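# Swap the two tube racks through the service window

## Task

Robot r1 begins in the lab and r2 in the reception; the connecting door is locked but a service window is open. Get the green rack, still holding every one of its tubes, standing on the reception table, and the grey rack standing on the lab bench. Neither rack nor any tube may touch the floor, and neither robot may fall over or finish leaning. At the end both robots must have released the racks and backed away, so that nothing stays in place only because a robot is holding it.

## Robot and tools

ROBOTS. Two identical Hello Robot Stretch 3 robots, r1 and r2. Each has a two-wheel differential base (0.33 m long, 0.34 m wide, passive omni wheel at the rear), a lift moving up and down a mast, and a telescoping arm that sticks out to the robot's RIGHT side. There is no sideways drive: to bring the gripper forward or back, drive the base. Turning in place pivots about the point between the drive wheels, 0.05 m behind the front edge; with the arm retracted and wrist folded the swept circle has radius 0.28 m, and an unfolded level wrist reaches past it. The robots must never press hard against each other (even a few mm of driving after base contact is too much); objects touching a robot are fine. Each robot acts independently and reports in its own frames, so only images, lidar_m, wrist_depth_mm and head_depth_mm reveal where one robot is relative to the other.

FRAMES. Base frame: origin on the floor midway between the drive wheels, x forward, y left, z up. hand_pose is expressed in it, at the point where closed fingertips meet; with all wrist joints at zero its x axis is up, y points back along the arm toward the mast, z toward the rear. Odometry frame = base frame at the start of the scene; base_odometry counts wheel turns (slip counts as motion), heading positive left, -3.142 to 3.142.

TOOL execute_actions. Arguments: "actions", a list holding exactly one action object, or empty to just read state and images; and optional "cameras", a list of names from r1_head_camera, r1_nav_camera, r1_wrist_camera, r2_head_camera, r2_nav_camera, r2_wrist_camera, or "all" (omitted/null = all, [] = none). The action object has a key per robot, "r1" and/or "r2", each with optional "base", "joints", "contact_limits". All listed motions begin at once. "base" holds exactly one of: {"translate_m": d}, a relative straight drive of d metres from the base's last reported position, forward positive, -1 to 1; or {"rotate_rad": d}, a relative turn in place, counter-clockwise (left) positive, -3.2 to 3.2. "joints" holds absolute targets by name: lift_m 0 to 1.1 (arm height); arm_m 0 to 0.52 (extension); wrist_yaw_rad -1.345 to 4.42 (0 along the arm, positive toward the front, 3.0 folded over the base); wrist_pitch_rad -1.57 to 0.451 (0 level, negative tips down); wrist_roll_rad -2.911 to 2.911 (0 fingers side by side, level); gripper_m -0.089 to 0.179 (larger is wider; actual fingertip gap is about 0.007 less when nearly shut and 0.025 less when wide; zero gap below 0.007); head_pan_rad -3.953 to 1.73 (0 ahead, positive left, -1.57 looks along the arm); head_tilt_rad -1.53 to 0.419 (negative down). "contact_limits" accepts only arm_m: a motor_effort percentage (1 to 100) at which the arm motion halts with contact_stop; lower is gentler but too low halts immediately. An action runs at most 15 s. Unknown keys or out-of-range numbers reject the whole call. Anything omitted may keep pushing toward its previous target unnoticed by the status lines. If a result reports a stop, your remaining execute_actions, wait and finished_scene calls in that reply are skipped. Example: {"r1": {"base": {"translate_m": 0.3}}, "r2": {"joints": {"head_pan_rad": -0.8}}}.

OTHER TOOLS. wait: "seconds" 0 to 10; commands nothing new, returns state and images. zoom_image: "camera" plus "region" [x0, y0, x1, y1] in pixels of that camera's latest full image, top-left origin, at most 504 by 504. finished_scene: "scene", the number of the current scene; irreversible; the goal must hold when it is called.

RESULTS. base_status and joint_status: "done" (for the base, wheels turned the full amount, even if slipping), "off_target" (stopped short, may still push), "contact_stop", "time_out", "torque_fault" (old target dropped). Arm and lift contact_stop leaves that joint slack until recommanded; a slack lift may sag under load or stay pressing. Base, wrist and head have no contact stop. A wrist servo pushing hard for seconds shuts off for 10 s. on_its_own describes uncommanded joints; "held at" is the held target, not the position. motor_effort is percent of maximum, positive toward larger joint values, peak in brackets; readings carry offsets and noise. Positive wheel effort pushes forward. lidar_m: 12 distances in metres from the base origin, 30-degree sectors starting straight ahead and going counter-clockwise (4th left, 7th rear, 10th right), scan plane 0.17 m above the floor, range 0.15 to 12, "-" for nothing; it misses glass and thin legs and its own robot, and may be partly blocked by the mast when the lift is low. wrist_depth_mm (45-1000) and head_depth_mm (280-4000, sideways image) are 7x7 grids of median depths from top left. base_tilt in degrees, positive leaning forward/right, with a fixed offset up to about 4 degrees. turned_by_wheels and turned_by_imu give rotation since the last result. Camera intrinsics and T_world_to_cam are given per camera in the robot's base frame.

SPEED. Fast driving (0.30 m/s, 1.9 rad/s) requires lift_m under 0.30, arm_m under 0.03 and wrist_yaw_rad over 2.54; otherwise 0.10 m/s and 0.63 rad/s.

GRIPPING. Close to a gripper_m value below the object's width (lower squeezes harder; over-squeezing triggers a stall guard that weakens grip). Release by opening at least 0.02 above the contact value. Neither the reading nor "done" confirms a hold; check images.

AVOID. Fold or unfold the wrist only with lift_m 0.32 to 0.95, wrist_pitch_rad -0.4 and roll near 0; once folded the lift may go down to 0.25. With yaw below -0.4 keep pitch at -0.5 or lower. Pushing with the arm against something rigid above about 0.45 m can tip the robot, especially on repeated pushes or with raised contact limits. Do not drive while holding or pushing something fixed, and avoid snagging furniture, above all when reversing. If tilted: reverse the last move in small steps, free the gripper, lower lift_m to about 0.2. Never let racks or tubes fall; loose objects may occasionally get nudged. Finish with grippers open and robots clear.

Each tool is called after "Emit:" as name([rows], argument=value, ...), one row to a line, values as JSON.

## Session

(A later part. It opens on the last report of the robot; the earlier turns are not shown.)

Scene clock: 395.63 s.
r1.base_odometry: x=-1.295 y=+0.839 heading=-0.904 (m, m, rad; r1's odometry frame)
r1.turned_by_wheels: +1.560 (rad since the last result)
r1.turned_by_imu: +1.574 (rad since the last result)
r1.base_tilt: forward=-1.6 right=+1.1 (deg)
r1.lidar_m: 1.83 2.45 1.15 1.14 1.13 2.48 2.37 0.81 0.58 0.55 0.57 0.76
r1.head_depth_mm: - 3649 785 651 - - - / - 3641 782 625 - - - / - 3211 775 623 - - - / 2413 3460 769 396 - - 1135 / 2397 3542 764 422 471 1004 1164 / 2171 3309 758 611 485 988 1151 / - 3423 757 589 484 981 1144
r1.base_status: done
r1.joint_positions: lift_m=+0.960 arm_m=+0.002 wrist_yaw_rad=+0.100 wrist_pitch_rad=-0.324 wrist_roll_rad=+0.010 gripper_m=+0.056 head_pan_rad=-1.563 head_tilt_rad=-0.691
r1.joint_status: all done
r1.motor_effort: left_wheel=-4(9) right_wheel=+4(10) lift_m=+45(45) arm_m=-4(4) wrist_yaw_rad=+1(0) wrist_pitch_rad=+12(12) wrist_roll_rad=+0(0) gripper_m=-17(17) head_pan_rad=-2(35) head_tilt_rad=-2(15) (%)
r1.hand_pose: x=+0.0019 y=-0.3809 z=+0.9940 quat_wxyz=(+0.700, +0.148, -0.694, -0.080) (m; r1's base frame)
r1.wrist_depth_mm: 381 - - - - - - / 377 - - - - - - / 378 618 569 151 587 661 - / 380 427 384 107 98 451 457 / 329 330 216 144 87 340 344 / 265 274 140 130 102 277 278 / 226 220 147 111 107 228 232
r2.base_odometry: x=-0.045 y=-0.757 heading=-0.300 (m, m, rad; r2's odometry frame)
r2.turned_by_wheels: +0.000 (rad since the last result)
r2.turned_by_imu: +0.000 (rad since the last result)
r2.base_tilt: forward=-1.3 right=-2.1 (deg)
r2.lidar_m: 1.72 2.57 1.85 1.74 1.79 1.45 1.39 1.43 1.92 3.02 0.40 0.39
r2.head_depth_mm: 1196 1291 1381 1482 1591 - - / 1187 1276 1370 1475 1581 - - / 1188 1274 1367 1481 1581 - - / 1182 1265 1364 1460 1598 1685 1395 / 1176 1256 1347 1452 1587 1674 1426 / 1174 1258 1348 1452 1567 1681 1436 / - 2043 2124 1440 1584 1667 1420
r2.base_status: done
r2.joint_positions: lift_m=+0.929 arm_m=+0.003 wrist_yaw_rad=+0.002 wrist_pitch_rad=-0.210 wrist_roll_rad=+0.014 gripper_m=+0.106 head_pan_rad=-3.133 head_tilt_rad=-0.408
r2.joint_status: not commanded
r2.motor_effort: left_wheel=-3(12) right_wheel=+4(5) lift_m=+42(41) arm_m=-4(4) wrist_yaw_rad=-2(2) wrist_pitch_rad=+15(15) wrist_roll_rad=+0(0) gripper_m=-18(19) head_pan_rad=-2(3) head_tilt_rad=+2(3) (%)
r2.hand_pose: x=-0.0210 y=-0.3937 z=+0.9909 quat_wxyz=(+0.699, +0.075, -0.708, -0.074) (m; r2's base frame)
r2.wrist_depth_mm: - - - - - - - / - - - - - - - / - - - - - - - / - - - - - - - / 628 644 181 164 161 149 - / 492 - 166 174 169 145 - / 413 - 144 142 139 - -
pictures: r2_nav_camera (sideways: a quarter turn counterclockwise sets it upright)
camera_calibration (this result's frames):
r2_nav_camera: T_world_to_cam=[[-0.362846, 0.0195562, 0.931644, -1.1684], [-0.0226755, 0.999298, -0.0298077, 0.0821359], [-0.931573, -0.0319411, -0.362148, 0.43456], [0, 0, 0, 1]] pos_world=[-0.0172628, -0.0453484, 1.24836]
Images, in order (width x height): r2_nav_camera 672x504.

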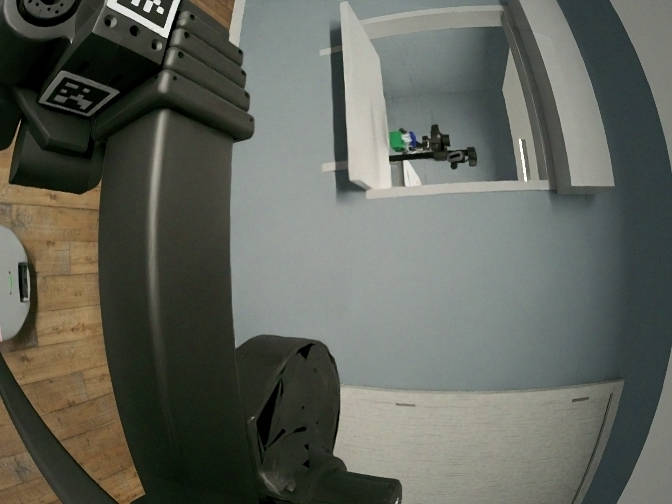

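Emit:
execute_actions([
  {"r1": {"base": {"translate_m": -0.27}, "joints": {"wrist_yaw_rad": 0.0}}, "r2": {"base": {"rotate_rad": 0.62}}},
], cameras=[])

Emit:
execute_actions([
  {"r1": {"joints": {"arm_m": 0.30, "lift_m": 0.93}}, "r2": {"base": {"translate_m": -1.0}}},
], cameras=["r1_head_camera", "r1_wrist_camera"])

Scene clock: 408.73 s.
r1.base_odometry: x=-1.462 y=+1.051 heading=-0.905 (m, m, rad; r1's odometry frame)
r1.turned_by_wheels: +0.000 (rad since the last result)
r1.turned_by_imu: -0.001 (rad since the last result)
r1.base_tilt: forward=-1.6 right=+1.1 (deg)
r1.lidar_m: 1.86 2.72 1.22 1.09 3.07 2.21 2.10 0.82 0.59 0.56 0.58 0.77
r1.head_depth_mm: - 3623 785 651 - - - / - 3617 780 625 - - - / - 3544 777 623 - - - / - 3352 770 396 - - 1130 / 2285 3551 766 604 487 1024 1163 / 2370 3457 762 593 498 1011 1155 / 2124 3243 755 590 492 996 1151
r1.base_status: done
r1.joint_positions: lift_m=+0.960 arm_m=+0.002 wrist_yaw_rad=+0.001 wrist_pitch_rad=-0.324 wrist_roll_rad=+0.010 gripper_m=+0.056 head_pan_rad=-1.563 head_tilt_rad=-0.691
r1.joint_status: all done
r1.motor_effort: left_wheel=-4(10) right_wheel=+5(5) lift_m=+45(45) arm_m=-4(3) wrist_yaw_rad=-1(5) wrist_pitch_rad=+12(12) wrist_roll_rad=+0(0) gripper_m=-18(18) head_pan_rad=-3(3) head_tilt_rad=-3(2) (%)
r1.hand_pose: x=-0.0212 y=-0.3820 z=+0.9940 quat_wxyz=(+0.695, +0.114, -0.701, -0.114) (m; r1's base frame)
r1.wrist_depth_mm: - - - - - - 357 / - - - - - - 357 / 606 614 571 151 583 - 362 / 425 429 390 107 98 453 377 / 328 331 216 144 87 344 364 / 269 276 140 130 102 276 279 / 228 221 146 111 107 229 233
r2.base_odometry: x=-0.045 y=-0.757 heading=+0.320 (m, m, rad; r2's odometry frame)
r2.turned_by_wheels: +0.620 (rad since the last result)
r2.turned_by_imu: +0.615 (rad since the last result)
r2.base_tilt: forward=-1.2 right=-2.1 (deg)
r2.lidar_m: 2.34 1.78 1.75 1.82 1.42 1.38 1.47 2.12 0.96 0.39 1.42 1.73
r2.head_depth_mm: - - 3179 1405 1503 - - / - - - 1507 1619 - - / - - 1840 1624 1726 - - / - - 1990 1750 1886 1875 1390 / - - 1810 1898 2046 1775 1429 / 1616 1741 1885 2056 2189 1787 1439 / 1744 1901 2060 2251 2329 1772 1430
r2.base_status: done
r2.joint_positions: lift_m=+0.929 arm_m=+0.003 wrist_yaw_rad=+0.002 wrist_pitch_rad=-0.210 wrist_roll_rad=+0.014 gripper_m=+0.106 head_pan_rad=-3.133 head_tilt_rad=-0.408
r2.joint_status: not commanded
r2.motor_effort: left_wheel=-4(11) right_wheel=+4(8) lift_m=+42(42) arm_m=-3(3) wrist_yaw_rad=-2(2) wrist_pitch_rad=+15(15) wrist_roll_rad=+0(0) gripper_m=-19(19) head_pan_rad=-2(3) head_tilt_rad=+3(2) (%)
r2.hand_pose: x=-0.0211 y=-0.3937 z=+0.9909 quat_wxyz=(+0.699, +0.075, -0.708, -0.074) (m; r2's base frame)
r2.wrist_depth_mm: - - - - - - - / - - - - - - - / - - - - - - - / 895 834 808 765 762 - - / 640 649 182 164 162 149 - / 497 - 166 174 169 144 - / 426 391 144 141 139 - -
pictures: none
No camera images: the call's "cameras" was empty. Leave "cameras" out to get every camera's image.

Scene clock: 419.90 s.
r1.base_odometry: x=-1.462 y=+1.051 heading=-0.905 (m, m, rad; r1's odometry frame)
r1.turned_by_wheels: +0.000 (rad since the last result)
r1.turned_by_imu: -0.001 (rad since the last result)
r1.base_tilt: forward=-1.6 right=+1.2 (deg)
r1.lidar_m: 1.86 2.72 1.22 1.09 3.09 2.20 2.10 0.83 0.59 0.56 0.58 0.77
r1.head_depth_mm: - 3632 - - 508 1073 1187 / - - - 604 506 1058 1185 / - - - 601 505 1049 1181 / - 3780 - 598 503 1035 1181 / 2181 3520 736 595 500 1025 1159 / 1121 3471 760 593 498 1008 1155 / 2032 3243 754 589 492 995 1151
r1.base_status: not commanded
r1.joint_positions: lift_m=+0.930 arm_m=+0.300 wrist_yaw_rad=+0.000 wrist_pitch_rad=-0.325 wrist_roll_rad=+0.010 gripper_m=+0.056 head_pan_rad=-1.563 head_tilt_rad=-0.691
r1.joint_status: all done
r1.motor_effort: left_wheel=-4(4) right_wheel=+5(5) lift_m=+32(41) arm_m=+3(2) wrist_yaw_rad=+1(0) wrist_pitch_rad=+12(13) wrist_roll_rad=+0(0) gripper_m=-18(17) head_pan_rad=-2(3) head_tilt_rad=-3(3) (%)
r1.hand_pose: x=-0.0214 y=-0.6799 z=+0.9642 quat_wxyz=(+0.695, +0.114, -0.701, -0.115) (m; r1's base frame)
r1.wrist_depth_mm: - - 740 - - - - / - - - - - - - / - - - 150 - - - / 358 362 325 107 98 375 - / 276 277 215 144 87 289 288 / 226 230 141 131 102 234 238 / 194 185 147 112 107 192 197
r2.base_odometry: x=-0.994 y=-1.072 heading=+0.320 (m, m, rad; r2's odometry frame)
r2.turned_by_wheels: +0.000 (rad since the last result)
r2.turned_by_imu: +0.000 (rad since the last result)
r2.base_tilt: forward=-1.3 right=-2.1 (deg)
r2.lidar_m: 3.08 2.35 1.66 0.74 0.57 0.56 0.59 0.86 2.44 2.60 1.16 1.13
r2.head_depth_mm: - 1270 - 3120 772 - - / - - - 3485 770 - - / - - 861 820 750 - - / 3903 - - 810 696 583 920 / 3447 3621 3904 1066 707 552 980 / 3020 3106 902 935 723 590 1104 / 727 762 816 882 723 1090 1251
r2.base_status: done
r2.joint_positions: lift_m=+0.929 arm_m=+0.003 wrist_yaw_rad=+0.002 wrist_pitch_rad=-0.210 wrist_roll_rad=+0.014 gripper_m=+0.106 head_pan_rad=-3.133 head_tilt_rad=-0.408
r2.joint_status: not commanded
r2.motor_effort: left_wheel=-3(11) right_wheel=+4(5) lift_m=+42(42) arm_m=-4(4) wrist_yaw_rad=-2(1) wrist_pitch_rad=+15(16) wrist_roll_rad=+0(0) gripper_m=-19(18) head_pan_rad=-2(2) head_tilt_rad=+3(4) (%)
r2.hand_pose: x=-0.0211 y=-0.3937 z=+0.9909 quat_wxyz=(+0.699, +0.075, -0.708, -0.074) (m; r2's base frame)
r2.wrist_depth_mm: - - - - - - - / - - - - - - - / - - - - - - - / - - - - - - - / - - 183 164 161 149 - / - - 167 174 169 144 - / - - 143 141 138 - -
pictures: r1_head_camera (sideways: a quarter turn clockwise sets it upright), r1_wrist_camera
camera_calibration (this result's frames):
r1_head_camera: T_world_to_cam=[[-0.00269928, 0.641808, -0.766861, 1.02004], [0.998646, -0.0381056, -0.0354068, 0.0456789], [-0.0519461, -0.765918, -0.640836, 0.790627], [0, 0, 0, 1]] pos_world=[-0.00179376, -0.0473748, 1.29051]
r1_wrist_camera: T_world_to_cam=[[-0.999887, -0.0111861, 0.0100093, -0.0379715], [-0.0140066, 0.455523, -0.890114, 1.20138], [0.00539746, -0.890154, -0.455629, -0.00598817], [0, 0, 0, 1]] pos_world=[-0.0211078, -0.55301, 1.06701]
Images, in order (width x height): r1_head_camera 896x504, r1_wrist_camera 644x364.

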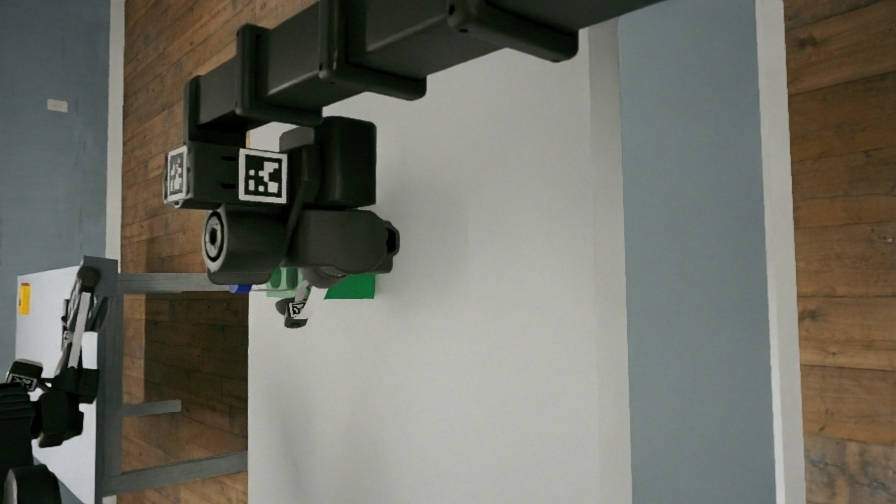

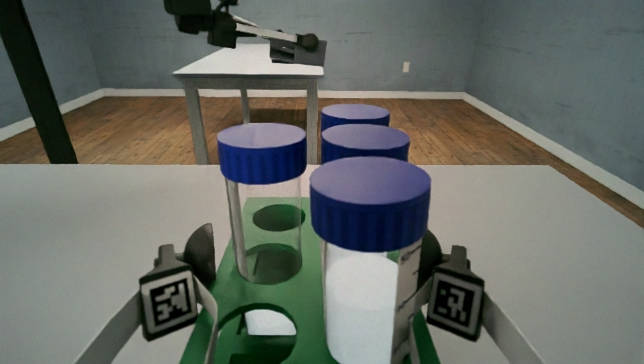

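Emit:
execute_actions([
  {"r1": {"joints": {"lift_m": 0.906}}, "r2": {"base": {"rotate_rad": -2.19}, "joints": {"head_pan_rad": -1.57, "head_tilt_rad": -0.7}}},
], cameras=["r1_wrist_camera", "r2_head_camera", "r2_nav_camera"])

Scene clock: 432.10 s.
r1.base_odometry: x=-1.462 y=+1.051 heading=-0.905 (m, m, rad; r1's odometry frame)
r1.turned_by_wheels: +0.000 (rad since the last result)
r1.turned_by_imu: -0.001 (rad since the last result)
r1.base_tilt: forward=-1.8 right=+1.1 (deg)
r1.lidar_m: 1.86 2.72 1.23 1.09 3.09 2.20 2.10 0.82 0.59 0.56 0.58 0.77
r1.head_depth_mm: - 3661 896 - - 1104 1189 / - 3883 - 587 507 1060 1180 / - 3803 - 592 505 1045 1184 / - 3525 - 581 503 1031 1176 / 2301 3504 735 597 501 1020 1162 / 2357 3489 762 593 498 1013 1156 / 2353 2365 756 590 494 998 1154
r1.base_status: not commanded
r1.joint_positions: lift_m=+0.906 arm_m=+0.300 wrist_yaw_rad=+0.000 wrist_pitch_rad=-0.253 wrist_roll_rad=+0.010 gripper_m=+0.056 head_pan_rad=-1.563 head_tilt_rad=-0.691
r1.joint_status: all done
r1.motor_effort: left_wheel=-4(4) right_wheel=+4(5) lift_m=+23(32) arm_m=+3(3) wrist_yaw_rad=+0(0) wrist_pitch_rad=-8(12) wrist_roll_rad=+0(0) gripper_m=-18(18) head_pan_rad=-3(3) head_tilt_rad=-4(3) (%)
r1.hand_pose: x=-0.0214 y=-0.6868 z=+0.9578 quat_wxyz=(+0.698, +0.089, -0.705, -0.090) (m; r1's base frame)
r1.wrist_depth_mm: 499 - - - - - - / - - - - - - - / - - - 156 - - - / 386 390 340 96 94 407 - / 284 284 214 162 95 297 297 / 224 231 140 130 99 232 233 / 189 180 147 109 108 188 191
r2.base_odometry: x=-0.994 y=-1.072 heading=-1.870 (m, m, rad; r2's odometry frame)
r2.turned_by_wheels: -2.190 (rad since the last result)
r2.turned_by_imu: -2.181 (rad since the last result)
r2.base_tilt: forward=-1.3 right=-2.1 (deg)
r2.lidar_m: 2.01 2.53 1.16 1.13 1.13 2.41 2.33 0.81 0.58 0.56 0.58 0.78
r2.head_depth_mm: - 3380 661 636 - - - / - - 839 658 519 - - / - 3795 836 506 - - - / 3036 3640 830 569 - - - / 3025 3748 825 639 481 945 1145 / - 3288 822 627 506 937 1142 / - 3496 818 625 505 931 1137
r2.base_status: done
r2.joint_positions: lift_m=+0.929 arm_m=+0.003 wrist_yaw_rad=+0.002 wrist_pitch_rad=-0.210 wrist_roll_rad=+0.014 gripper_m=+0.106 head_pan_rad=-1.577 head_tilt_rad=-0.691
r2.joint_status: all done
r2.motor_effort: left_wheel=+4(10) right_wheel=-2(6) lift_m=+42(41) arm_m=-3(3) wrist_yaw_rad=-2(2) wrist_pitch_rad=+16(15) wrist_roll_rad=+0(0) gripper_m=-19(18) head_pan_rad=+2(28) head_tilt_rad=-4(20) (%)
r2.hand_pose: x=-0.0211 y=-0.3937 z=+0.9909 quat_wxyz=(+0.699, +0.075, -0.708, -0.075) (m; r2's base frame)
r2.wrist_depth_mm: 513 970 - - - 382 272 / 506 - - - - 394 287 / 478 - - - 681 393 308 / 464 492 478 456 439 386 331 / 366 380 182 163 162 148 361 / 295 - 166 173 170 145 391 / 245 227 144 141 139 206 215
pictures: r1_wrist_camera, r2_head_camera (sideways: a quarter turn clockwise sets it upright), r2_nav_camera (sideways: a quarter turn counterclockwise sets it upright)
camera_calibration (this result's frames):
r1_wrist_camera: T_world_to_cam=[[-0.999895, -0.0103009, 0.0101841, -0.037538], [-0.0133969, 0.390255, -0.92061, 1.18317], [0.00550875, -0.920649, -0.390352, -0.0985603], [0, 0, 0, 1]] pos_world=[-0.0211403, -0.552862, 1.05114]
r2_head_camera: T_world_to_cam=[[-0.0177879, 0.601564, -0.798627, 1.05267], [0.998831, -0.0252115, -0.0412376, 0.0451161], [-0.0449417, -0.798427, -0.600412, 0.740242], [0, 0, 0, 1]] pos_world=[0.0069291, -0.0410798, 1.287]
r2_nav_camera: T_world_to_cam=[[-0.0264744, -0.608095, 0.793423, -0.990184], [-0.999471, 0.00108629, -0.0325172, 0.0916101], [0.0189116, -0.793863, -0.607802, 0.748396], [0, 0, 0, 1]] pos_world=[0.0511937, -0.00810116, 1.24349]
Images, in order (width x height): r1_wrist_camera 644x364, r2_head_camera 896x504, r2_nav_camera 672x504.

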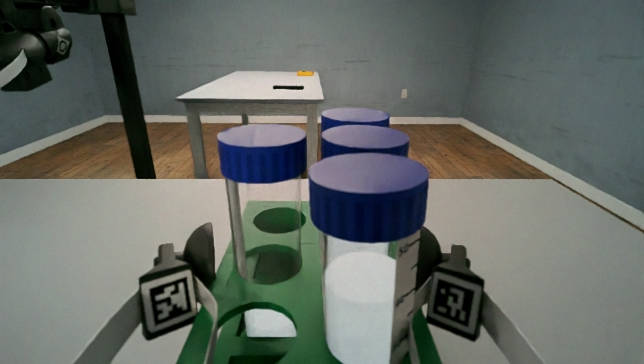

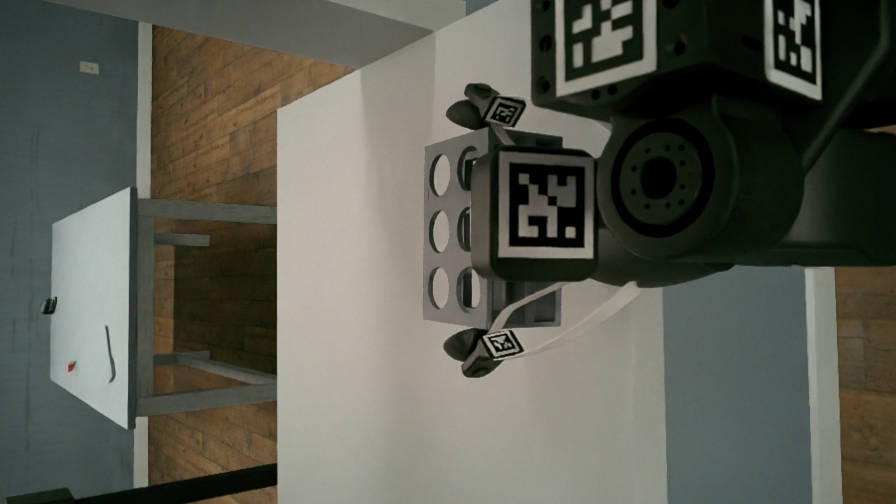

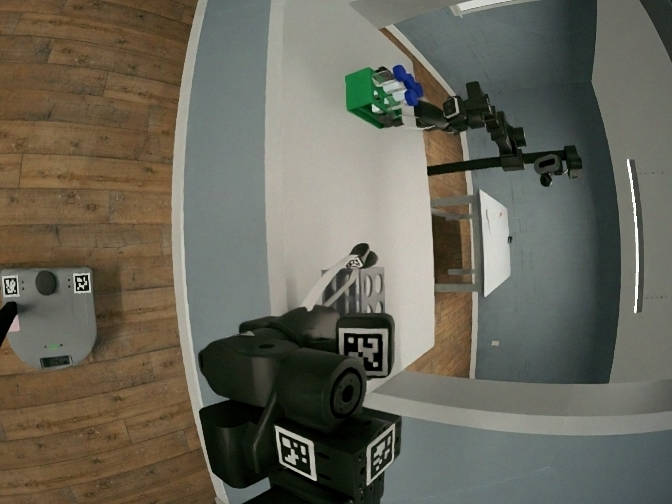

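Emit:
execute_actions([
  {"r1": {"joints": {"gripper_m": 0.14, "lift_m": 0.915}}, "r2": {"base": {"translate_m": 0.04}, "joints": {"arm_m": 0.32}}},
], cameras=["r1_wrist_camera"])

Emit:
execute_actions([
  {"r1": {"joints": {"lift_m": 1.04}}, "r2": {"joints": {"lift_m": 0.89}}},
], cameras=["r2_wrist_camera", "r2_head_camera"])

Scene clock: 446.07 s.
r1.base_odometry: x=-1.462 y=+1.051 heading=-0.905 (m, m, rad; r1's odometry frame)
r1.turned_by_wheels: +0.000 (rad since the last result)
r1.turned_by_imu: -0.001 (rad since the last result)
r1.base_tilt: forward=-1.5 right=+1.0 (deg)
r1.lidar_m: 1.86 2.72 1.22 1.08 3.09 2.20 2.11 0.82 0.59 0.56 0.58 0.77
r1.head_depth_mm: - 3620 2748 - - 1091 1189 / - 3903 - 586 506 1058 1187 / - - - 599 505 1045 1182 / - 3570 - 582 503 1033 1178 / 2291 3513 735 595 501 1021 1161 / 2371 3447 761 593 498 1008 1156 / 2133 2980 755 589 492 999 1155
r1.base_status: not commanded
r1.joint_positions: lift_m=+0.915 arm_m=+0.300 wrist_yaw_rad=+0.001 wrist_pitch_rad=-0.295 wrist_roll_rad=+0.010 gripper_m=+0.140 head_pan_rad=-1.563 head_tilt_rad=-0.691
r1.joint_status: all done
r1.motor_effort: left_wheel=-3(4) right_wheel=+3(4) lift_m=+41(43) arm_m=+2(3) wrist_yaw_rad=+0(1) wrist_pitch_rad=+4(8) wrist_roll_rad=+0(0) gripper_m=+1(84) head_pan_rad=-3(3) head_tilt_rad=-4(3) (%)
r1.hand_pose: x=-0.0213 y=-0.6829 z=+0.9558 quat_wxyz=(+0.696, +0.104, -0.703, -0.105) (m; r1's base frame)
r1.wrist_depth_mm: - - - - - - - / - - - - - - - / - - - 138 - - - / 355 358 323 100 91 367 - / 269 285 248 156 93 286 279 / 217 - 159 128 108 - 224 / - 178 148 111 108 181 191
r2.base_odometry: x=-1.006 y=-1.110 heading=-1.870 (m, m, rad; r2's odometry frame)
r2.turned_by_wheels: +0.000 (rad since the last result)
r2.turned_by_imu: -0.001 (rad since the last result)
r2.base_tilt: forward=-1.2 right=-2.1 (deg)
r2.lidar_m: 2.01 2.49 1.15 1.14 1.14 2.45 2.36 0.80 0.58 0.56 0.58 0.78
r2.head_depth_mm: - - - - 499 982 1178 / - - - 634 513 972 1171 / - - - 633 510 960 1162 / 3062 - - 630 510 954 1153 / 3011 3546 789 630 508 944 1146 / - 3476 818 625 505 936 1140 / - 3437 815 623 504 930 1138
r2.base_status: done
r2.joint_positions: lift_m=+0.929 arm_m=+0.320 wrist_yaw_rad=+0.001 wrist_pitch_rad=-0.211 wrist_roll_rad=+0.014 gripper_m=+0.106 head_pan_rad=-1.577 head_tilt_rad=-0.691
r2.joint_status: all done
r2.motor_effort: left_wheel=+4(11) right_wheel=-3(6) lift_m=+42(42) arm_m=+4(5) wrist_yaw_rad=-2(1) wrist_pitch_rad=+15(15) wrist_roll_rad=+0(0) gripper_m=-18(18) head_pan_rad=+2(3) head_tilt_rad=-3(3) (%)
r2.hand_pose: x=-0.0212 y=-0.7102 z=+0.9909 quat_wxyz=(+0.699, +0.074, -0.708, -0.075) (m; r2's base frame)
r2.wrist_depth_mm: 529 708 - - - - - / - - - - - - - / - - - - - - - / - - - - - - - / 366 377 181 163 161 150 - / 287 - 166 172 169 145 259 / 243 228 144 141 139 205 213
pictures: r1_wrist_camera
camera_calibration (this result's frames):
r1_wrist_camera: T_world_to_cam=[[-0.999892, -0.0109522, 0.009761, -0.0374672], [-0.0135178, 0.42926, -0.90308, 1.18975], [0.00570072, -0.903114, -0.429362, -0.0464435], [0, 0, 0, 1]] pos_world=[-0.0211156, -0.553066, 1.05486]
Images, in order (width x height): r1_wrist_camera 644x364.

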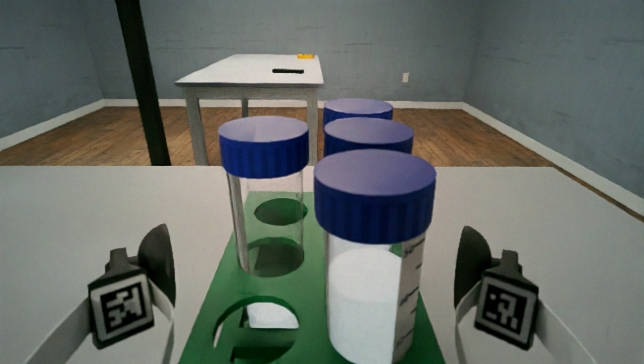

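Scene clock: 448.03 s.
r1.base_odometry: x=-1.462 y=+1.051 heading=-0.905 (m, m, rad; r1's odometry frame)
r1.turned_by_wheels: +0.000 (rad since the last result)
r1.turned_by_imu: +0.000 (rad since the last result)
r1.base_tilt: forward=-1.7 right=+1.1 (deg)
r1.lidar_m: 1.86 2.72 1.23 1.09 3.09 2.21 2.09 0.83 0.59 0.56 0.58 0.77
r1.head_depth_mm: - 3463 787 609 509 1069 1190 / - 3228 780 605 506 1058 1189 / - 3202 773 602 504 1048 1178 / - - 665 599 504 1031 1176 / 2286 3321 736 596 500 1020 1162 / 2370 3470 761 593 498 1010 1160 / 2148 2958 754 589 492 998 1153
r1.base_status: not commanded
r1.joint_positions: lift_m=+1.040 arm_m=+0.300 wrist_yaw_rad=+0.001 wrist_pitch_rad=-0.297 wrist_roll_rad=+0.010 gripper_m=+0.140 head_pan_rad=-1.563 head_tilt_rad=-0.691
r1.joint_status: all done
r1.motor_effort: left_wheel=-3(3) right_wheel=+3(2) lift_m=+42(41) arm_m=+2(2) wrist_yaw_rad=+0(0) wrist_pitch_rad=+4(4) wrist_roll_rad=+0(0) gripper_m=+0(0) head_pan_rad=-3(3) head_tilt_rad=-3(4) (%)
r1.hand_pose: x=-0.0213 y=-0.6828 z=+1.0806 quat_wxyz=(+0.696, +0.104, -0.703, -0.105) (m; r1's base frame)
r1.wrist_depth_mm: - - - - - - - / 575 - - - - - - / - - - - - - - / - - - - - - - / - - - - - - - / 388 - 394 393 399 - - / 335 318 329 188 335 324 -
r2.base_odometry: x=-1.006 y=-1.110 heading=-1.870 (m, m, rad; r2's odometry frame)
r2.turned_by_wheels: +0.000 (rad since the last result)
r2.turned_by_imu: +0.000 (rad since the last result)
r2.base_tilt: forward=-1.2 right=-1.9 (deg)
r2.lidar_m: 2.01 2.49 1.15 1.14 1.14 2.45 2.36 0.80 0.58 0.56 0.58 0.78
r2.head_depth_mm: - - 2751 - - 1010 1181 / - - - 612 512 970 1166 / - 3821 - 612 511 965 1160 / 3052 3729 - 610 509 955 1147 / 3012 3508 788 628 508 942 1139 / - 3486 821 627 506 935 1141 / - 3488 818 622 505 927 1132
r2.base_status: not commanded
r2.joint_positions: lift_m=+0.891 arm_m=+0.320 wrist_yaw_rad=+0.001 wrist_pitch_rad=-0.210 wrist_roll_rad=+0.014 gripper_m=+0.106 head_pan_rad=-1.577 head_tilt_rad=-0.691
r2.joint_status: all done
r2.motor_effort: left_wheel=+4(4) right_wheel=-2(3) lift_m=+15(39) arm_m=+4(4) wrist_yaw_rad=-2(1) wrist_pitch_rad=+15(15) wrist_roll_rad=+0(0) gripper_m=-19(19) head_pan_rad=+3(2) head_tilt_rad=-4(3) (%)
r2.hand_pose: x=-0.0212 y=-0.7102 z=+0.9523 quat_wxyz=(+0.699, +0.074, -0.708, -0.075) (m; r2's base frame)
r2.wrist_depth_mm: - - - - - - - / - - - - - - - / - - - - - - - / - - - 367 353 342 - / 296 300 178 164 161 148 254 / 230 - 167 172 170 145 209 / 196 181 143 141 138 164 170
pictures: r2_head_camera (sideways: a quarter turn clockwise sets it upright), r2_wrist_camera
camera_calibration (this result's frames):
r2_head_camera: T_world_to_cam=[[-0.017791, 0.601728, -0.798503, 1.05251], [0.998831, -0.0251962, -0.0412416, 0.0451212], [-0.0449355, -0.798303, -0.600577, 0.740456], [0, 0, 0, 1]] pos_world=[0.0069294, -0.0410768, 1.28699]
r2_wrist_camera: T_world_to_cam=[[-0.998251, -0.0422099, -0.0413803, -0.00622269], [0.0200829, 0.416221, -0.909042, 1.19108], [0.0555939, -0.908283, -0.414645, -0.0837656], [0, 0, 0, 1]] pos_world=[-0.0254752, -0.572096, 1.04775]
Images, in order (width x height): r2_head_camera 896x504, r2_wrist_camera 644x364.

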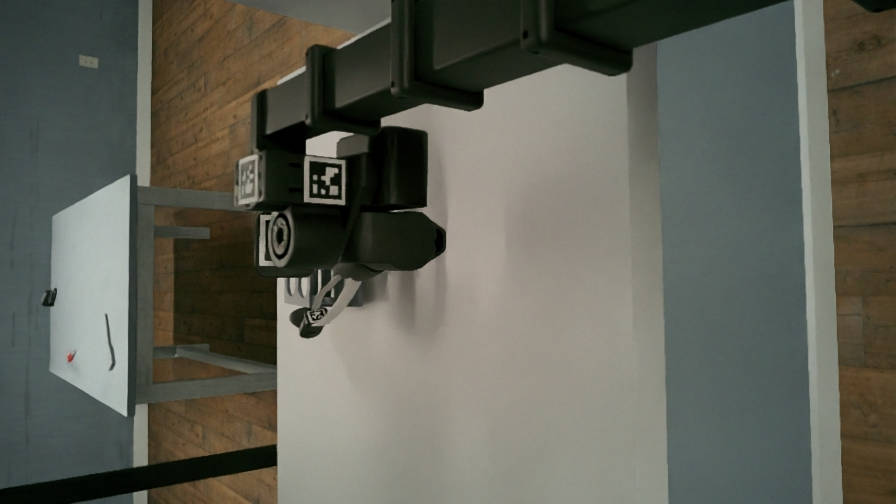

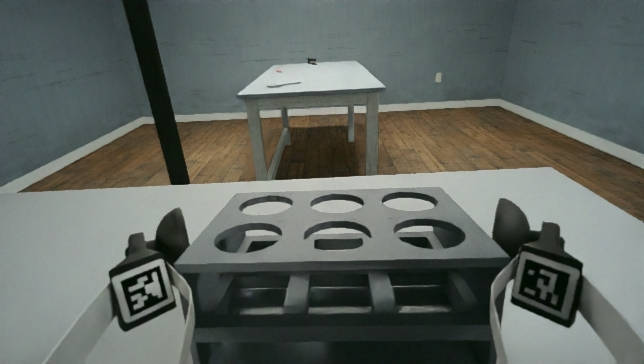

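Emit:
execute_actions([
  {"r1": {"joints": {"arm_m": 0.0}}, "r2": {"joints": {"lift_m": 0.878}}},
], cameras=["r2_wrist_camera"])

Emit:
execute_actions([
  {"r1": {"joints": {"gripper_m": 0.179, "wrist_pitch_rad": -0.2}}, "r2": {"joints": {"gripper_m": 0.179}}},
], cameras=["r2_wrist_camera", "r1_nav_camera"])

Scene clock: 456.53 s.
r1.base_odometry: x=-1.462 y=+1.051 heading=-0.905 (m, m, rad; r1's odometry frame)
r1.turned_by_wheels: +0.000 (rad since the last result)
r1.turned_by_imu: -0.001 (rad since the last result)
r1.base_tilt: forward=-1.7 right=+1.2 (deg)
r1.lidar_m: 1.86 2.72 1.23 1.09 3.08 2.21 2.10 0.83 0.59 0.56 0.58 0.77
r1.head_depth_mm: - 3856 - - - - 1165 / - 3866 - - - - 1186 / - 3812 - - - - 1169 / - 3719 - - - 1106 1180 / 2313 3524 781 595 500 1018 1160 / 2372 3516 792 592 499 1008 1158 / 2142 2983 758 591 495 998 1152
r1.base_status: not commanded
r1.joint_positions: lift_m=+1.040 arm_m=+0.002 wrist_yaw_rad=+0.000 wrist_pitch_rad=-0.297 wrist_roll_rad=+0.010 gripper_m=+0.140 head_pan_rad=-1.563 head_tilt_rad=-0.691
r1.joint_status: all done
joint sent to its limit — the command would take r1.arm_m past its lower limit, so that joint was sent only as far as its limit.
r1.motor_effort: left_wheel=-3(3) right_wheel=+2(2) lift_m=+42(42) arm_m=-3(4) wrist_yaw_rad=+1(0) wrist_pitch_rad=+4(5) wrist_roll_rad=+0(0) gripper_m=+0(1) head_pan_rad=-2(3) head_tilt_rad=-3(3) (%)
r1.hand_pose: x=-0.0214 y=-0.3848 z=+1.0805 quat_wxyz=(+0.696, +0.104, -0.703, -0.105) (m; r1's base frame)
r1.wrist_depth_mm: - - - - - - 356 / 529 - - - - - 358 / 498 - - - - - 360 / 471 644 649 518 657 595 365 / 436 514 495 435 491 481 400 / 365 - 395 400 402 - 414 / 338 318 331 331 334 326 357
r2.base_odometry: x=-1.006 y=-1.110 heading=-1.870 (m, m, rad; r2's odometry frame)
r2.turned_by_wheels: +0.000 (rad since the last result)
r2.turned_by_imu: -0.001 (rad since the last result)
r2.base_tilt: forward=-1.3 right=-2.0 (deg)
r2.lidar_m: 2.01 2.49 1.15 1.14 1.14 2.45 2.36 0.81 0.58 0.56 0.57 0.78
r2.head_depth_mm: - - 2594 - - 1013 1177 / - - - 613 512 971 1166 / - 3566 - 602 510 959 1160 / 3059 3814 2045 608 509 953 1153 / 3004 3571 789 629 508 944 1142 / - 3498 820 627 506 938 1145 / - 3494 818 623 504 926 1135
r2.base_status: not commanded
r2.joint_positions: lift_m=+0.879 arm_m=+0.320 wrist_yaw_rad=+0.001 wrist_pitch_rad=-0.191 wrist_roll_rad=+0.014 gripper_m=+0.106 head_pan_rad=-1.577 head_tilt_rad=-0.691
r2.joint_status: all done
r2.motor_effort: left_wheel=+4(4) right_wheel=-3(3) lift_m=+13(14) arm_m=+2(3) wrist_yaw_rad=-2(1) wrist_pitch_rad=+6(15) wrist_roll_rad=+0(0) gripper_m=-19(18) head_pan_rad=+2(2) head_tilt_rad=-3(3) (%)
r2.hand_pose: x=-0.0212 y=-0.7117 z=+0.9453 quat_wxyz=(+0.699, +0.067, -0.708, -0.068) (m; r2's base frame)
r2.wrist_depth_mm: - - - - - - - / - - - - - - - / - - - - - - - / - 850 367 319 307 334 - / 287 294 168 162 160 144 247 / 221 - 167 175 172 145 200 / 188 173 146 151 149 158 162
pictures: r2_wrist_camera
camera_calibration (this result's frames):
r2_wrist_camera: T_world_to_cam=[[-0.99825, -0.0430286, -0.0405533, -0.0079379], [0.0201005, 0.398056, -0.917141, 1.18004], [0.0556058, -0.916351, -0.396495, -0.110926], [0, 0, 0, 1]] pos_world=[-0.0254751, -0.57171, 1.03796]
Images, in order (width x height): r2_wrist_camera 644x364.

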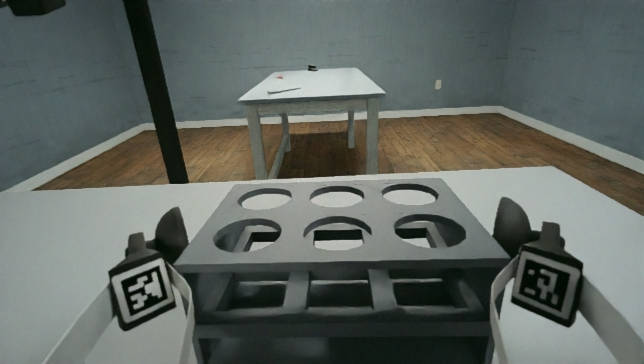

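Scene clock: 457.77 s.
r1.base_odometry: x=-1.462 y=+1.051 heading=-0.905 (m, m, rad; r1's odometry frame)
r1.turned_by_wheels: +0.000 (rad since the last result)
r1.turned_by_imu: +0.000 (rad since the last result)
r1.base_tilt: forward=-1.5 right=+1.1 (deg)
r1.lidar_m: 1.86 2.72 1.23 1.09 3.07 2.21 2.10 0.83 0.59 0.56 0.58 0.77
r1.head_depth_mm: - 3917 - - - - 1170 / - 3872 - - - 1151 1189 / - - - - - - 1180 / - - - - - 1111 1178 / 2295 3570 767 577 501 1021 1160 / 2365 3470 794 592 499 1007 1160 / 2124 2966 756 590 495 996 1155
r1.base_status: not commanded
r1.joint_positions: lift_m=+1.040 arm_m=+0.002 wrist_yaw_rad=+0.000 wrist_pitch_rad=-0.223 wrist_roll_rad=+0.010 gripper_m=+0.179 head_pan_rad=-1.563 head_tilt_rad=-0.691
r1.joint_status: all done
r1.motor_effort: left_wheel=-3(3) right_wheel=+3(2) lift_m=+42(42) arm_m=-4(4) wrist_yaw_rad=+0(0) wrist_pitch_rad=+6(6) wrist_roll_rad=+0(0) gripper_m=+1(86) head_pan_rad=-2(3) head_tilt_rad=-3(3) (%)
r1.hand_pose: x=-0.0214 y=-0.3913 z=+1.0982 quat_wxyz=(+0.699, +0.079, -0.706, -0.079) (m; r1's base frame)
r1.wrist_depth_mm: - - - - - - 359 / - - - - - - 362 / 508 - - - - - 360 / 488 - - - - - 360 / 501 569 566 469 571 530 376 / 374 441 441 436 446 444 398 / - 359 366 365 364 360 424
r2.base_odometry: x=-1.006 y=-1.110 heading=-1.870 (m, m, rad; r2's odometry frame)
r2.turned_by_wheels: +0.000 (rad since the last result)
r2.turned_by_imu: +0.000 (rad since the last result)
r2.base_tilt: forward=-1.3 right=-2.1 (deg)
r2.lidar_m: 2.01 2.50 1.15 1.14 1.14 2.44 2.36 0.81 0.58 0.56 0.58 0.78
r2.head_depth_mm: - - 2590 - - 1013 1182 / - - - 614 512 972 1163 / - 3531 - 601 510 965 1165 / 3040 3770 906 610 508 954 1148 / 3015 3607 826 628 508 944 1141 / - 3536 823 627 506 939 1137 / - 3525 815 623 504 930 1138
r2.base_status: not commanded
r2.joint_positions: lift_m=+0.879 arm_m=+0.320 wrist_yaw_rad=+0.001 wrist_pitch_rad=-0.199 wrist_roll_rad=+0.014 gripper_m=+0.179 head_pan_rad=-1.577 head_tilt_rad=-0.691
r2.joint_status: all done
r2.motor_effort: left_wheel=+4(4) right_wheel=-3(2) lift_m=+14(13) arm_m=+3(4) wrist_yaw_rad=-1(1) wrist_pitch_rad=+10(11) wrist_roll_rad=+0(0) gripper_m=+0(83) head_pan_rad=+2(3) head_tilt_rad=-3(3) (%)
r2.hand_pose: x=-0.0212 y=-0.7111 z=+0.9431 quat_wxyz=(+0.699, +0.070, -0.708, -0.071) (m; r2's base frame)
r2.wrist_depth_mm: - - - - - - - / - - - - - - - / - - - - - - - / - 373 358 324 315 323 - / 279 285 168 162 158 233 248 / 217 202 150 175 173 147 - / 171 174 146 152 150 155 157
pictures: r1_nav_camera (sideways: a quarter turn counterclockwise sets it upright), r2_wrist_camera
camera_calibration (this result's frames):
r1_nav_camera: T_world_to_cam=[[-0.0173466, -0.662877, 0.748528, -0.9396], [-0.999181, -0.0158749, -0.0372137, 0.102468], [0.0365509, -0.74856, -0.662058, 0.817618], [0, 0, 0, 1]] pos_world=[0.0562005, -0.00917537, 1.24844]
r2_wrist_camera: T_world_to_cam=[[-0.998251, -0.0426776, -0.0409112, -0.00741226], [0.0200901, 0.405943, -0.913678, 1.18014], [0.0556012, -0.912901, -0.404376, -0.101321], [0, 0, 0, 1]] pos_world=[-0.0254749, -0.571883, 1.03699]
Images, in order (width x height): r1_nav_camera 672x504, r2_wrist_camera 644x364.

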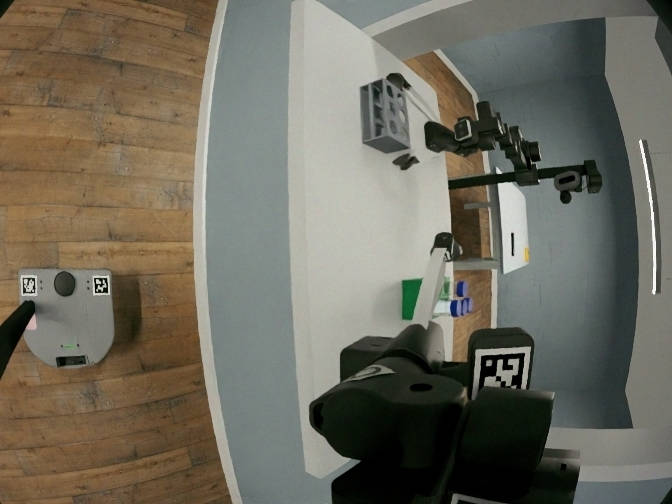

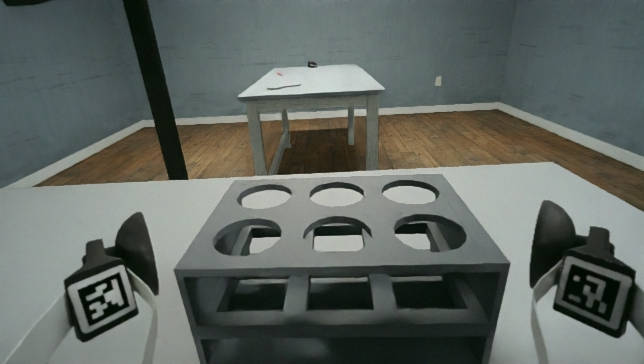

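Emit:
execute_actions([
  {"r1": {"base": {"translate_m": 0.354}, "joints": {"lift_m": 0.93}}, "r2": {"joints": {"lift_m": 1.04, "arm_m": 0.17}}},
], cameras=["r1_wrist_camera"])

Emit:
execute_actions([
  {"r1": {"joints": {"lift_m": 0.89}}, "r2": {"base": {"translate_m": 0.354}, "joints": {"gripper_m": 0.14, "wrist_pitch_rad": -0.28}}},
], cameras=["r1_wrist_camera", "r2_wrist_camera", "r2_head_camera"])

Scene clock: 488.87 s.
r1.base_odometry: x=-1.243 y=+0.773 heading=-0.905 (m, m, rad; r1's odometry frame)
r1.turned_by_wheels: +0.000 (rad since the last result)
r1.turned_by_imu: -0.001 (rad since the last result)
r1.base_tilt: forward=-1.7 right=+1.2 (deg)
r1.lidar_m: 1.82 2.35 3.15 1.12 1.32 2.57 2.46 0.81 0.58 0.55 0.56 0.76
r1.head_depth_mm: - 3617 786 607 - - - / - 3620 778 625 - - - / 2738 3228 775 604 - - - / 720 3495 772 591 - - - / 1201 3337 766 575 488 1000 1162 / - 3319 760 613 485 988 1148 / - 3454 757 590 484 973 1146
r1.base_status: done
r1.joint_positions: lift_m=+0.930 arm_m=+0.002 wrist_yaw_rad=+0.000 wrist_pitch_rad=-0.222 wrist_roll_rad=+0.010 gripper_m=+0.179 head_pan_rad=-1.563 head_tilt_rad=-0.691
r1.joint_status: all done
r1.motor_effort: left_wheel=-3(5) right_wheel=+4(9) lift_m=+30(37) arm_m=-4(4) wrist_yaw_rad=+0(0) wrist_pitch_rad=+6(6) wrist_roll_rad=+0(0) gripper_m=+0(0) head_pan_rad=-3(3) head_tilt_rad=-3(4) (%)
r1.hand_pose: x=-0.0214 y=-0.3914 z=+0.9890 quat_wxyz=(+0.699, +0.078, -0.706, -0.079) (m; r1's base frame)
r1.wrist_depth_mm: 336 - - - - - - / 333 - - - - - - / 332 - - - - - 450 / 334 455 493 461 503 507 397 / 328 351 298 296 360 365 370 / - 276 275 274 279 280 285 / - 225 226 228 229 226 242
r2.base_odometry: x=-1.006 y=-1.110 heading=-1.870 (m, m, rad; r2's odometry frame)
r2.turned_by_wheels: +0.000 (rad since the last result)
r2.turned_by_imu: -0.002 (rad since the last result)
r2.base_tilt: forward=-1.3 right=-2.1 (deg)
r2.lidar_m: 2.01 2.49 1.15 1.14 1.14 2.45 2.36 0.80 0.58 0.56 0.57 0.77
r2.head_depth_mm: - - 739 638 515 984 1179 / - - 751 635 513 974 1160 / - - - 634 511 961 1168 / - 1257 732 632 510 953 1152 / 1045 2139 809 631 508 942 1141 / 2693 3516 820 625 506 937 1144 / - 3896 817 624 504 928 1137
r2.base_status: not commanded
r2.joint_positions: lift_m=+1.039 arm_m=+0.170 wrist_yaw_rad=+0.001 wrist_pitch_rad=-0.199 wrist_roll_rad=+0.014 gripper_m=+0.179 head_pan_rad=-1.577 head_tilt_rad=-0.691
r2.joint_status: all done
r2.motor_effort: left_wheel=+4(4) right_wheel=-2(3) lift_m=+41(45) arm_m=-3(2) wrist_yaw_rad=-1(1) wrist_pitch_rad=+10(10) wrist_roll_rad=+0(0) gripper_m=+0(0) head_pan_rad=+2(1) head_tilt_rad=-3(3) (%)
r2.hand_pose: x=-0.0212 y=-0.5617 z=+1.1037 quat_wxyz=(+0.699, +0.070, -0.708, -0.071) (m; r2's base frame)
r2.wrist_depth_mm: - - - - - - - / - - - 876 - - - / - - - 978 - - - / - - - - - - - / - - 568 547 539 - 285 / 467 442 451 371 412 427 - / 373 370 370 348 344 353 327
pictures: r1_wrist_camera
camera_calibration (this result's frames):
r1_wrist_camera: T_world_to_cam=[[-0.999896, -0.00992354, 0.0104944, -0.0349869], [-0.0133735, 0.361687, -0.932204, 1.09697], [0.00545508, -0.932247, -0.361782, 0.152782], [0, 0, 0, 1]] pos_world=[-0.0211464, -0.254676, 1.07824]
Images, in order (width x height): r1_wrist_camera 644x364.

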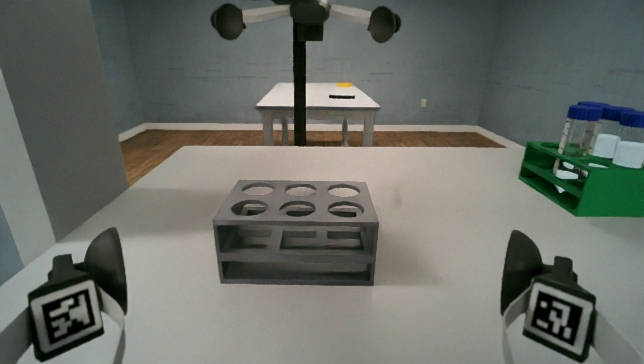

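Scene clock: 493.37 s.
r1.base_odometry: x=-1.243 y=+0.773 heading=-0.905 (m, m, rad; r1's odometry frame)
r1.turned_by_wheels: +0.000 (rad since the last result)
r1.turned_by_imu: -0.001 (rad since the last result)
r1.base_tilt: forward=-1.6 right=+1.0 (deg)
r1.lidar_m: 1.83 2.36 3.14 1.12 1.32 2.57 2.45 0.80 0.57 0.55 0.56 0.75
r1.head_depth_mm: - 3639 788 608 508 - - / - 3207 781 607 499 - - / 2713 3247 775 583 499 - - / 2431 3500 770 579 - - - / 2389 3492 765 568 500 1030 1161 / - 3349 760 594 481 985 1150 / - 3500 757 590 484 975 1145
r1.base_status: not commanded
r1.joint_positions: lift_m=+0.890 arm_m=+0.002 wrist_yaw_rad=+0.000 wrist_pitch_rad=-0.222 wrist_roll_rad=+0.010 gripper_m=+0.179 head_pan_rad=-1.563 head_tilt_rad=-0.691
r1.joint_status: all done
r1.motor_effort: left_wheel=-4(4) right_wheel=+4(4) lift_m=+30(31) arm_m=-3(4) wrist_yaw_rad=+0(0) wrist_pitch_rad=+6(6) wrist_roll_rad=+0(0) gripper_m=+0(0) head_pan_rad=-3(2) head_tilt_rad=-2(3) (%)
r1.hand_pose: x=-0.0214 y=-0.3915 z=+0.9491 quat_wxyz=(+0.699, +0.078, -0.706, -0.079) (m; r1's base frame)
r1.wrist_depth_mm: 334 - - - - - - / 336 - - - - - - / 335 - 643 654 642 664 418 / 328 381 293 289 392 403 378 / 272 276 264 262 282 284 287 / - 214 216 217 218 220 220 / - 175 176 176 178 175 186
r2.base_odometry: x=-1.110 y=-1.448 heading=-1.870 (m, m, rad; r2's odometry frame)
r2.turned_by_wheels: +0.000 (rad since the last result)
r2.turned_by_imu: -0.002 (rad since the last result)
r2.base_tilt: forward=-1.2 right=-2.1 (deg)
r2.lidar_m: 1.97 2.13 2.87 1.11 2.61 2.82 2.27 0.80 0.58 0.55 0.57 0.76
r2.head_depth_mm: - 977 770 638 513 968 1173 / - - 753 635 513 962 1162 / - - - 634 509 950 1147 / - 2325 - 590 509 939 1151 / - - 789 598 506 932 1143 / - - 820 625 507 922 1141 / - 3921 820 625 504 913 1126
r2.base_status: done
r2.joint_positions: lift_m=+1.039 arm_m=+0.170 wrist_yaw_rad=+0.001 wrist_pitch_rad=-0.295 wrist_roll_rad=+0.014 gripper_m=+0.140 head_pan_rad=-1.577 head_tilt_rad=-0.691
r2.joint_status: all done
r2.motor_effort: left_wheel=+5(11) right_wheel=-2(3) lift_m=+40(41) arm_m=-4(3) wrist_yaw_rad=-1(1) wrist_pitch_rad=+8(10) wrist_roll_rad=+0(0) gripper_m=+0(84) head_pan_rad=+3(3) head_tilt_rad=-4(3) (%)
r2.hand_pose: x=-0.0212 y=-0.5534 z=+1.0805 quat_wxyz=(+0.695, +0.104, -0.704, -0.105) (m; r2's base frame)
r2.wrist_depth_mm: - - - - 789 - - / - - - - - 620 - / - - - - - - - / - - - - - 555 525 / - 531 473 473 457 466 378 / 389 - 374 234 372 358 353 / 341 329 323 203 319 315 309
pictures: r1_wrist_camera, r2_head_camera (sideways: a quarter turn clockwise sets it upright), r2_wrist_camera
camera_calibration (this result's frames):
r1_wrist_camera: T_world_to_cam=[[-0.999896, -0.0099201, 0.0104975, -0.0345697], [-0.0133733, 0.361366, -0.932328, 1.05975], [0.00545535, -0.932371, -0.361461, 0.13796], [0, 0, 0, 1]] pos_world=[-0.0211464, -0.254672, 1.03827]
r2_head_camera: T_world_to_cam=[[-0.0178152, 0.601738, -0.798495, 1.0525], [0.998832, -0.0251555, -0.0412418, 0.0451216], [-0.0449033, -0.798297, -0.600587, 0.74047], [0, 0, 0, 1]] pos_world=[0.00693105, -0.0410765, 1.28699]
r2_wrist_camera: T_world_to_cam=[[-0.99826, -0.0384792, -0.044688, 0.011308], [0.0200371, 0.491385, -0.870712, 1.24256], [0.0554633, -0.870092, -0.489759, 0.214108], [0, 0, 0, 1]] pos_world=[-0.0254841, -0.423845, 1.18727]
Images, in order (width x height): r1_wrist_camera 644x364, r2_head_camera 896x504, r2_wrist_camera 644x364.

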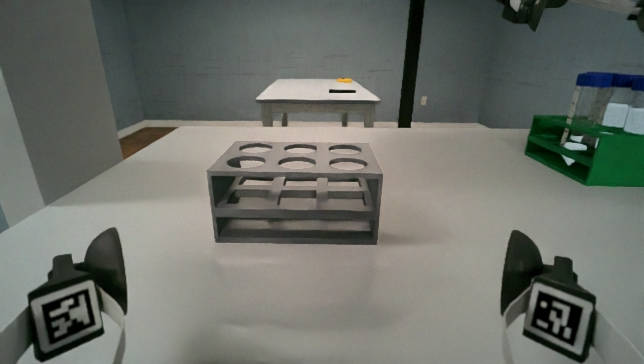

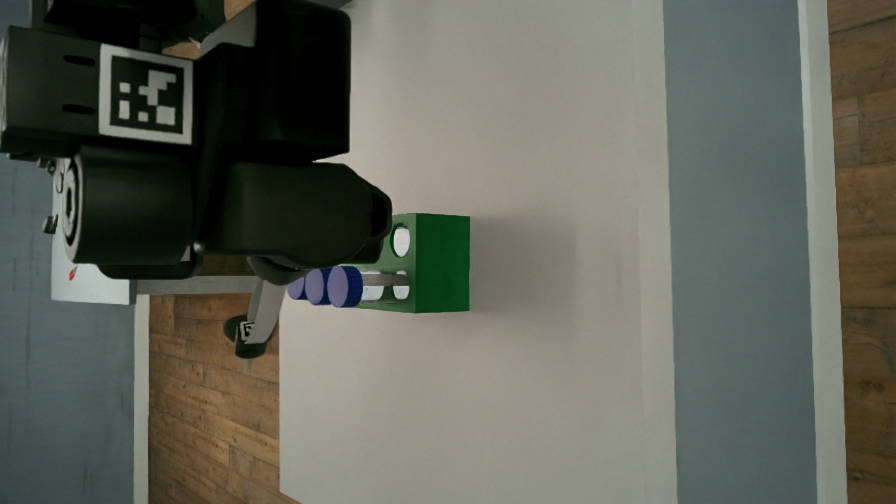

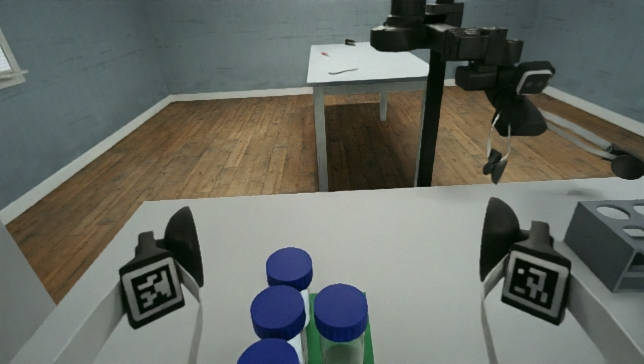

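Emit:
execute_actions([
  {"r1": {"base": {"translate_m": 0.013}}, "r2": {"base": {"translate_m": 0.019}, "joints": {"arm_m": 0.19, "lift_m": 0.99}}},
], cameras=["r2_wrist_camera"])

Emit:
execute_actions([
  {"r1": {"joints": {"arm_m": 0.14}}},
], cameras=["r1_wrist_camera"])

Scene clock: 503.87 s.
r1.base_odometry: x=-1.235 y=+0.762 heading=-0.905 (m, m, rad; r1's odometry frame)
r1.turned_by_wheels: +0.000 (rad since the last result)
r1.turned_by_imu: -0.001 (rad since the last result)
r1.base_tilt: forward=-1.6 right=+1.2 (deg)
r1.lidar_m: 1.82 2.35 3.10 1.12 1.36 2.59 2.47 0.80 0.57 0.55 0.56 0.75
r1.head_depth_mm: - 3695 787 607 508 - - / - 3231 780 604 500 - - / 2721 3205 775 583 499 - - / 2429 3558 769 568 - - - / 2399 3528 766 577 500 1025 1156 / - 3259 757 594 482 985 1150 / - 3432 756 590 483 973 1143
r1.base_status: done
r1.joint_positions: lift_m=+0.890 arm_m=+0.002 wrist_yaw_rad=+0.000 wrist_pitch_rad=-0.222 wrist_roll_rad=+0.010 gripper_m=+0.179 head_pan_rad=-1.563 head_tilt_rad=-0.691
r1.joint_status: not commanded
r1.motor_effort: left_wheel=-3(6) right_wheel=+4(8) lift_m=+30(29) arm_m=-3(3) wrist_yaw_rad=+0(0) wrist_pitch_rad=+6(6) wrist_roll_rad=+0(0) gripper_m=+0(0) head_pan_rad=-3(3) head_tilt_rad=-3(3) (%)
r1.hand_pose: x=-0.0214 y=-0.3915 z=+0.9491 quat_wxyz=(+0.699, +0.078, -0.706, -0.079) (m; r1's base frame)
r1.wrist_depth_mm: 316 - - - - - 508 / 319 - - - - - - / 317 - 630 638 654 669 429 / 320 382 334 286 363 401 380 / 274 274 259 265 272 284 286 / - 214 215 217 216 221 222 / - 175 176 178 180 176 186
r2.base_odometry: x=-1.116 y=-1.466 heading=-1.870 (m, m, rad; r2's odometry frame)
r2.turned_by_wheels: +0.000 (rad since the last result)
r2.turned_by_imu: -0.001 (rad since the last result)
r2.base_tilt: forward=-1.3 right=-2.0 (deg)
r2.lidar_m: 1.97 2.11 2.84 1.11 2.62 2.84 2.26 0.80 0.57 0.55 0.57 0.77
r2.head_depth_mm: 1103 - 805 626 514 967 1172 / 1108 - - 614 513 958 1162 / 3043 - - 599 511 950 1149 / 3025 2329 - 590 510 940 1147 / - 3994 807 628 507 929 1141 / - - 820 625 507 923 1142 / - 3983 820 626 504 914 1129
r2.base_status: done
r2.joint_positions: lift_m=+0.991 arm_m=+0.190 wrist_yaw_rad=+0.001 wrist_pitch_rad=-0.296 wrist_roll_rad=+0.014 gripper_m=+0.140 head_pan_rad=-1.577 head_tilt_rad=-0.691
r2.joint_status: all done
r2.motor_effort: left_wheel=+5(10) right_wheel=-2(5) lift_m=+14(36) arm_m=+4(3) wrist_yaw_rad=-2(2) wrist_pitch_rad=+8(9) wrist_roll_rad=+0(0) gripper_m=+0(0) head_pan_rad=+2(2) head_tilt_rad=-3(4) (%)
r2.hand_pose: x=-0.0212 y=-0.5727 z=+1.0316 quat_wxyz=(+0.695, +0.104, -0.704, -0.105) (m; r2's base frame)
r2.wrist_depth_mm: - - - - 832 584 - / - - - - - - - / - - - - - - - / - - 512 493 471 469 438 / - 421 398 203 378 391 355 / 330 - 314 166 293 300 303 / 292 274 266 145 247 262 258
pictures: r2_wrist_camera
camera_calibration (this result's frames):
r2_wrist_camera: T_world_to_cam=[[-0.99826, -0.038426, -0.0447315, 0.00845487], [0.0200365, 0.4924, -0.870138, 1.20945], [0.0554617, -0.86952, -0.490774, 0.174737], [0, 0, 0, 1]] pos_world=[-0.0254842, -0.443271, 1.13852]
Images, in order (width x height): r2_wrist_camera 644x364.

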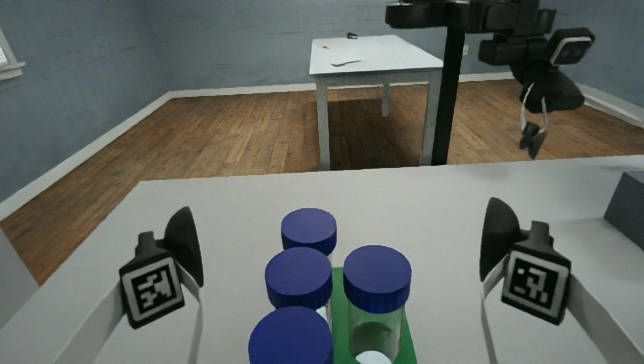

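Scene clock: 506.13 s.
r1.base_odometry: x=-1.235 y=+0.762 heading=-0.905 (m, m, rad; r1's odometry frame)
r1.turned_by_wheels: +0.000 (rad since the last result)
r1.turned_by_imu: +0.000 (rad since the last result)
r1.base_tilt: forward=-1.6 right=+1.1 (deg)
r1.lidar_m: 1.82 2.34 3.13 1.12 1.36 2.59 2.47 0.81 0.57 0.55 0.56 0.76
r1.head_depth_mm: - 3599 786 - - 1105 1190 / - 3222 780 - - 1032 1180 / 2719 3207 777 - - 1020 1165 / 2429 3566 786 - - 1008 1164 / 2408 3473 764 572 487 995 1165 / - 3277 761 592 485 981 1148 / - 3456 755 590 483 971 1142
r1.base_status: not commanded
r1.joint_positions: lift_m=+0.890 arm_m=+0.140 wrist_yaw_rad=+0.000 wrist_pitch_rad=-0.222 wrist_roll_rad=+0.010 gripper_m=+0.179 head_pan_rad=-1.563 head_tilt_rad=-0.691
r1.joint_status: all done
r1.motor_effort: left_wheel=-3(3) right_wheel=+4(4) lift_m=+30(30) arm_m=+3(3) wrist_yaw_rad=+1(0) wrist_pitch_rad=+6(6) wrist_roll_rad=+0(0) gripper_m=+1(0) head_pan_rad=-2(2) head_tilt_rad=-3(3) (%)
r1.hand_pose: x=-0.0214 y=-0.5294 z=+0.9491 quat_wxyz=(+0.699, +0.078, -0.706, -0.079) (m; r1's base frame)
r1.wrist_depth_mm: - - - - - - 410 / - - - - - - - / - - - - - - - / - 384 386 387 398 397 368 / 271 275 168 161 177 282 284 / - 124 124 131 137 209 221 / - 136 163 146 137 166 186
r2.base_odometry: x=-1.116 y=-1.466 heading=-1.870 (m, m, rad; r2's odometry frame)
r2.turned_by_wheels: +0.000 (rad since the last result)
r2.turned_by_imu: -0.001 (rad since the last result)
r2.base_tilt: forward=-1.2 right=-2.1 (deg)
r2.lidar_m: 1.97 2.11 2.84 1.11 2.62 2.84 2.27 0.79 0.57 0.55 0.57 0.76
r2.head_depth_mm: 1125 - 805 627 513 969 1161 / 1113 - - 615 511 956 1162 / 3083 - - 599 510 950 1150 / 3063 2328 - 591 509 938 1150 / - - 806 627 508 929 1140 / - 3990 820 625 507 920 1138 / - 3970 816 624 505 914 1129
r2.base_status: not commanded
r2.joint_positions: lift_m=+0.991 arm_m=+0.190 wrist_yaw_rad=+0.001 wrist_pitch_rad=-0.296 wrist_roll_rad=+0.014 gripper_m=+0.140 head_pan_rad=-1.577 head_tilt_rad=-0.691
r2.joint_status: not commanded
r2.motor_effort: left_wheel=+5(5) right_wheel=-2(2) lift_m=+14(14) arm_m=+3(4) wrist_yaw_rad=-1(1) wrist_pitch_rad=+8(8) wrist_roll_rad=+0(0) gripper_m=+0(0) head_pan_rad=+3(3) head_tilt_rad=-3(4) (%)
r2.hand_pose: x=-0.0212 y=-0.5727 z=+1.0316 quat_wxyz=(+0.695, +0.104, -0.704, -0.105) (m; r2's base frame)
r2.wrist_depth_mm: - - - - 825 512 453 / - - - - - - 473 / - - - - - - 439 / - - 509 492 480 467 413 / - 419 397 203 379 388 352 / 329 - 314 165 292 300 304 / 294 276 270 144 251 260 258
pictures: r1_wrist_camera
camera_calibration (this result's frames):
r1_wrist_camera: T_world_to_cam=[[-0.999896, -0.00987618, 0.0104977, -0.0359258], [-0.0133576, 0.36136, -0.932331, 1.1096], [0.00541441, -0.932374, -0.361455, 0.00934432], [0, 0, 0, 1]] pos_world=[-0.0211511, -0.392607, 1.03827]
Images, in order (width x height): r1_wrist_camera 644x364.

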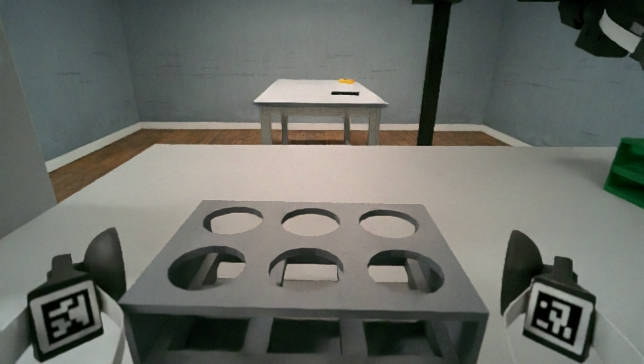

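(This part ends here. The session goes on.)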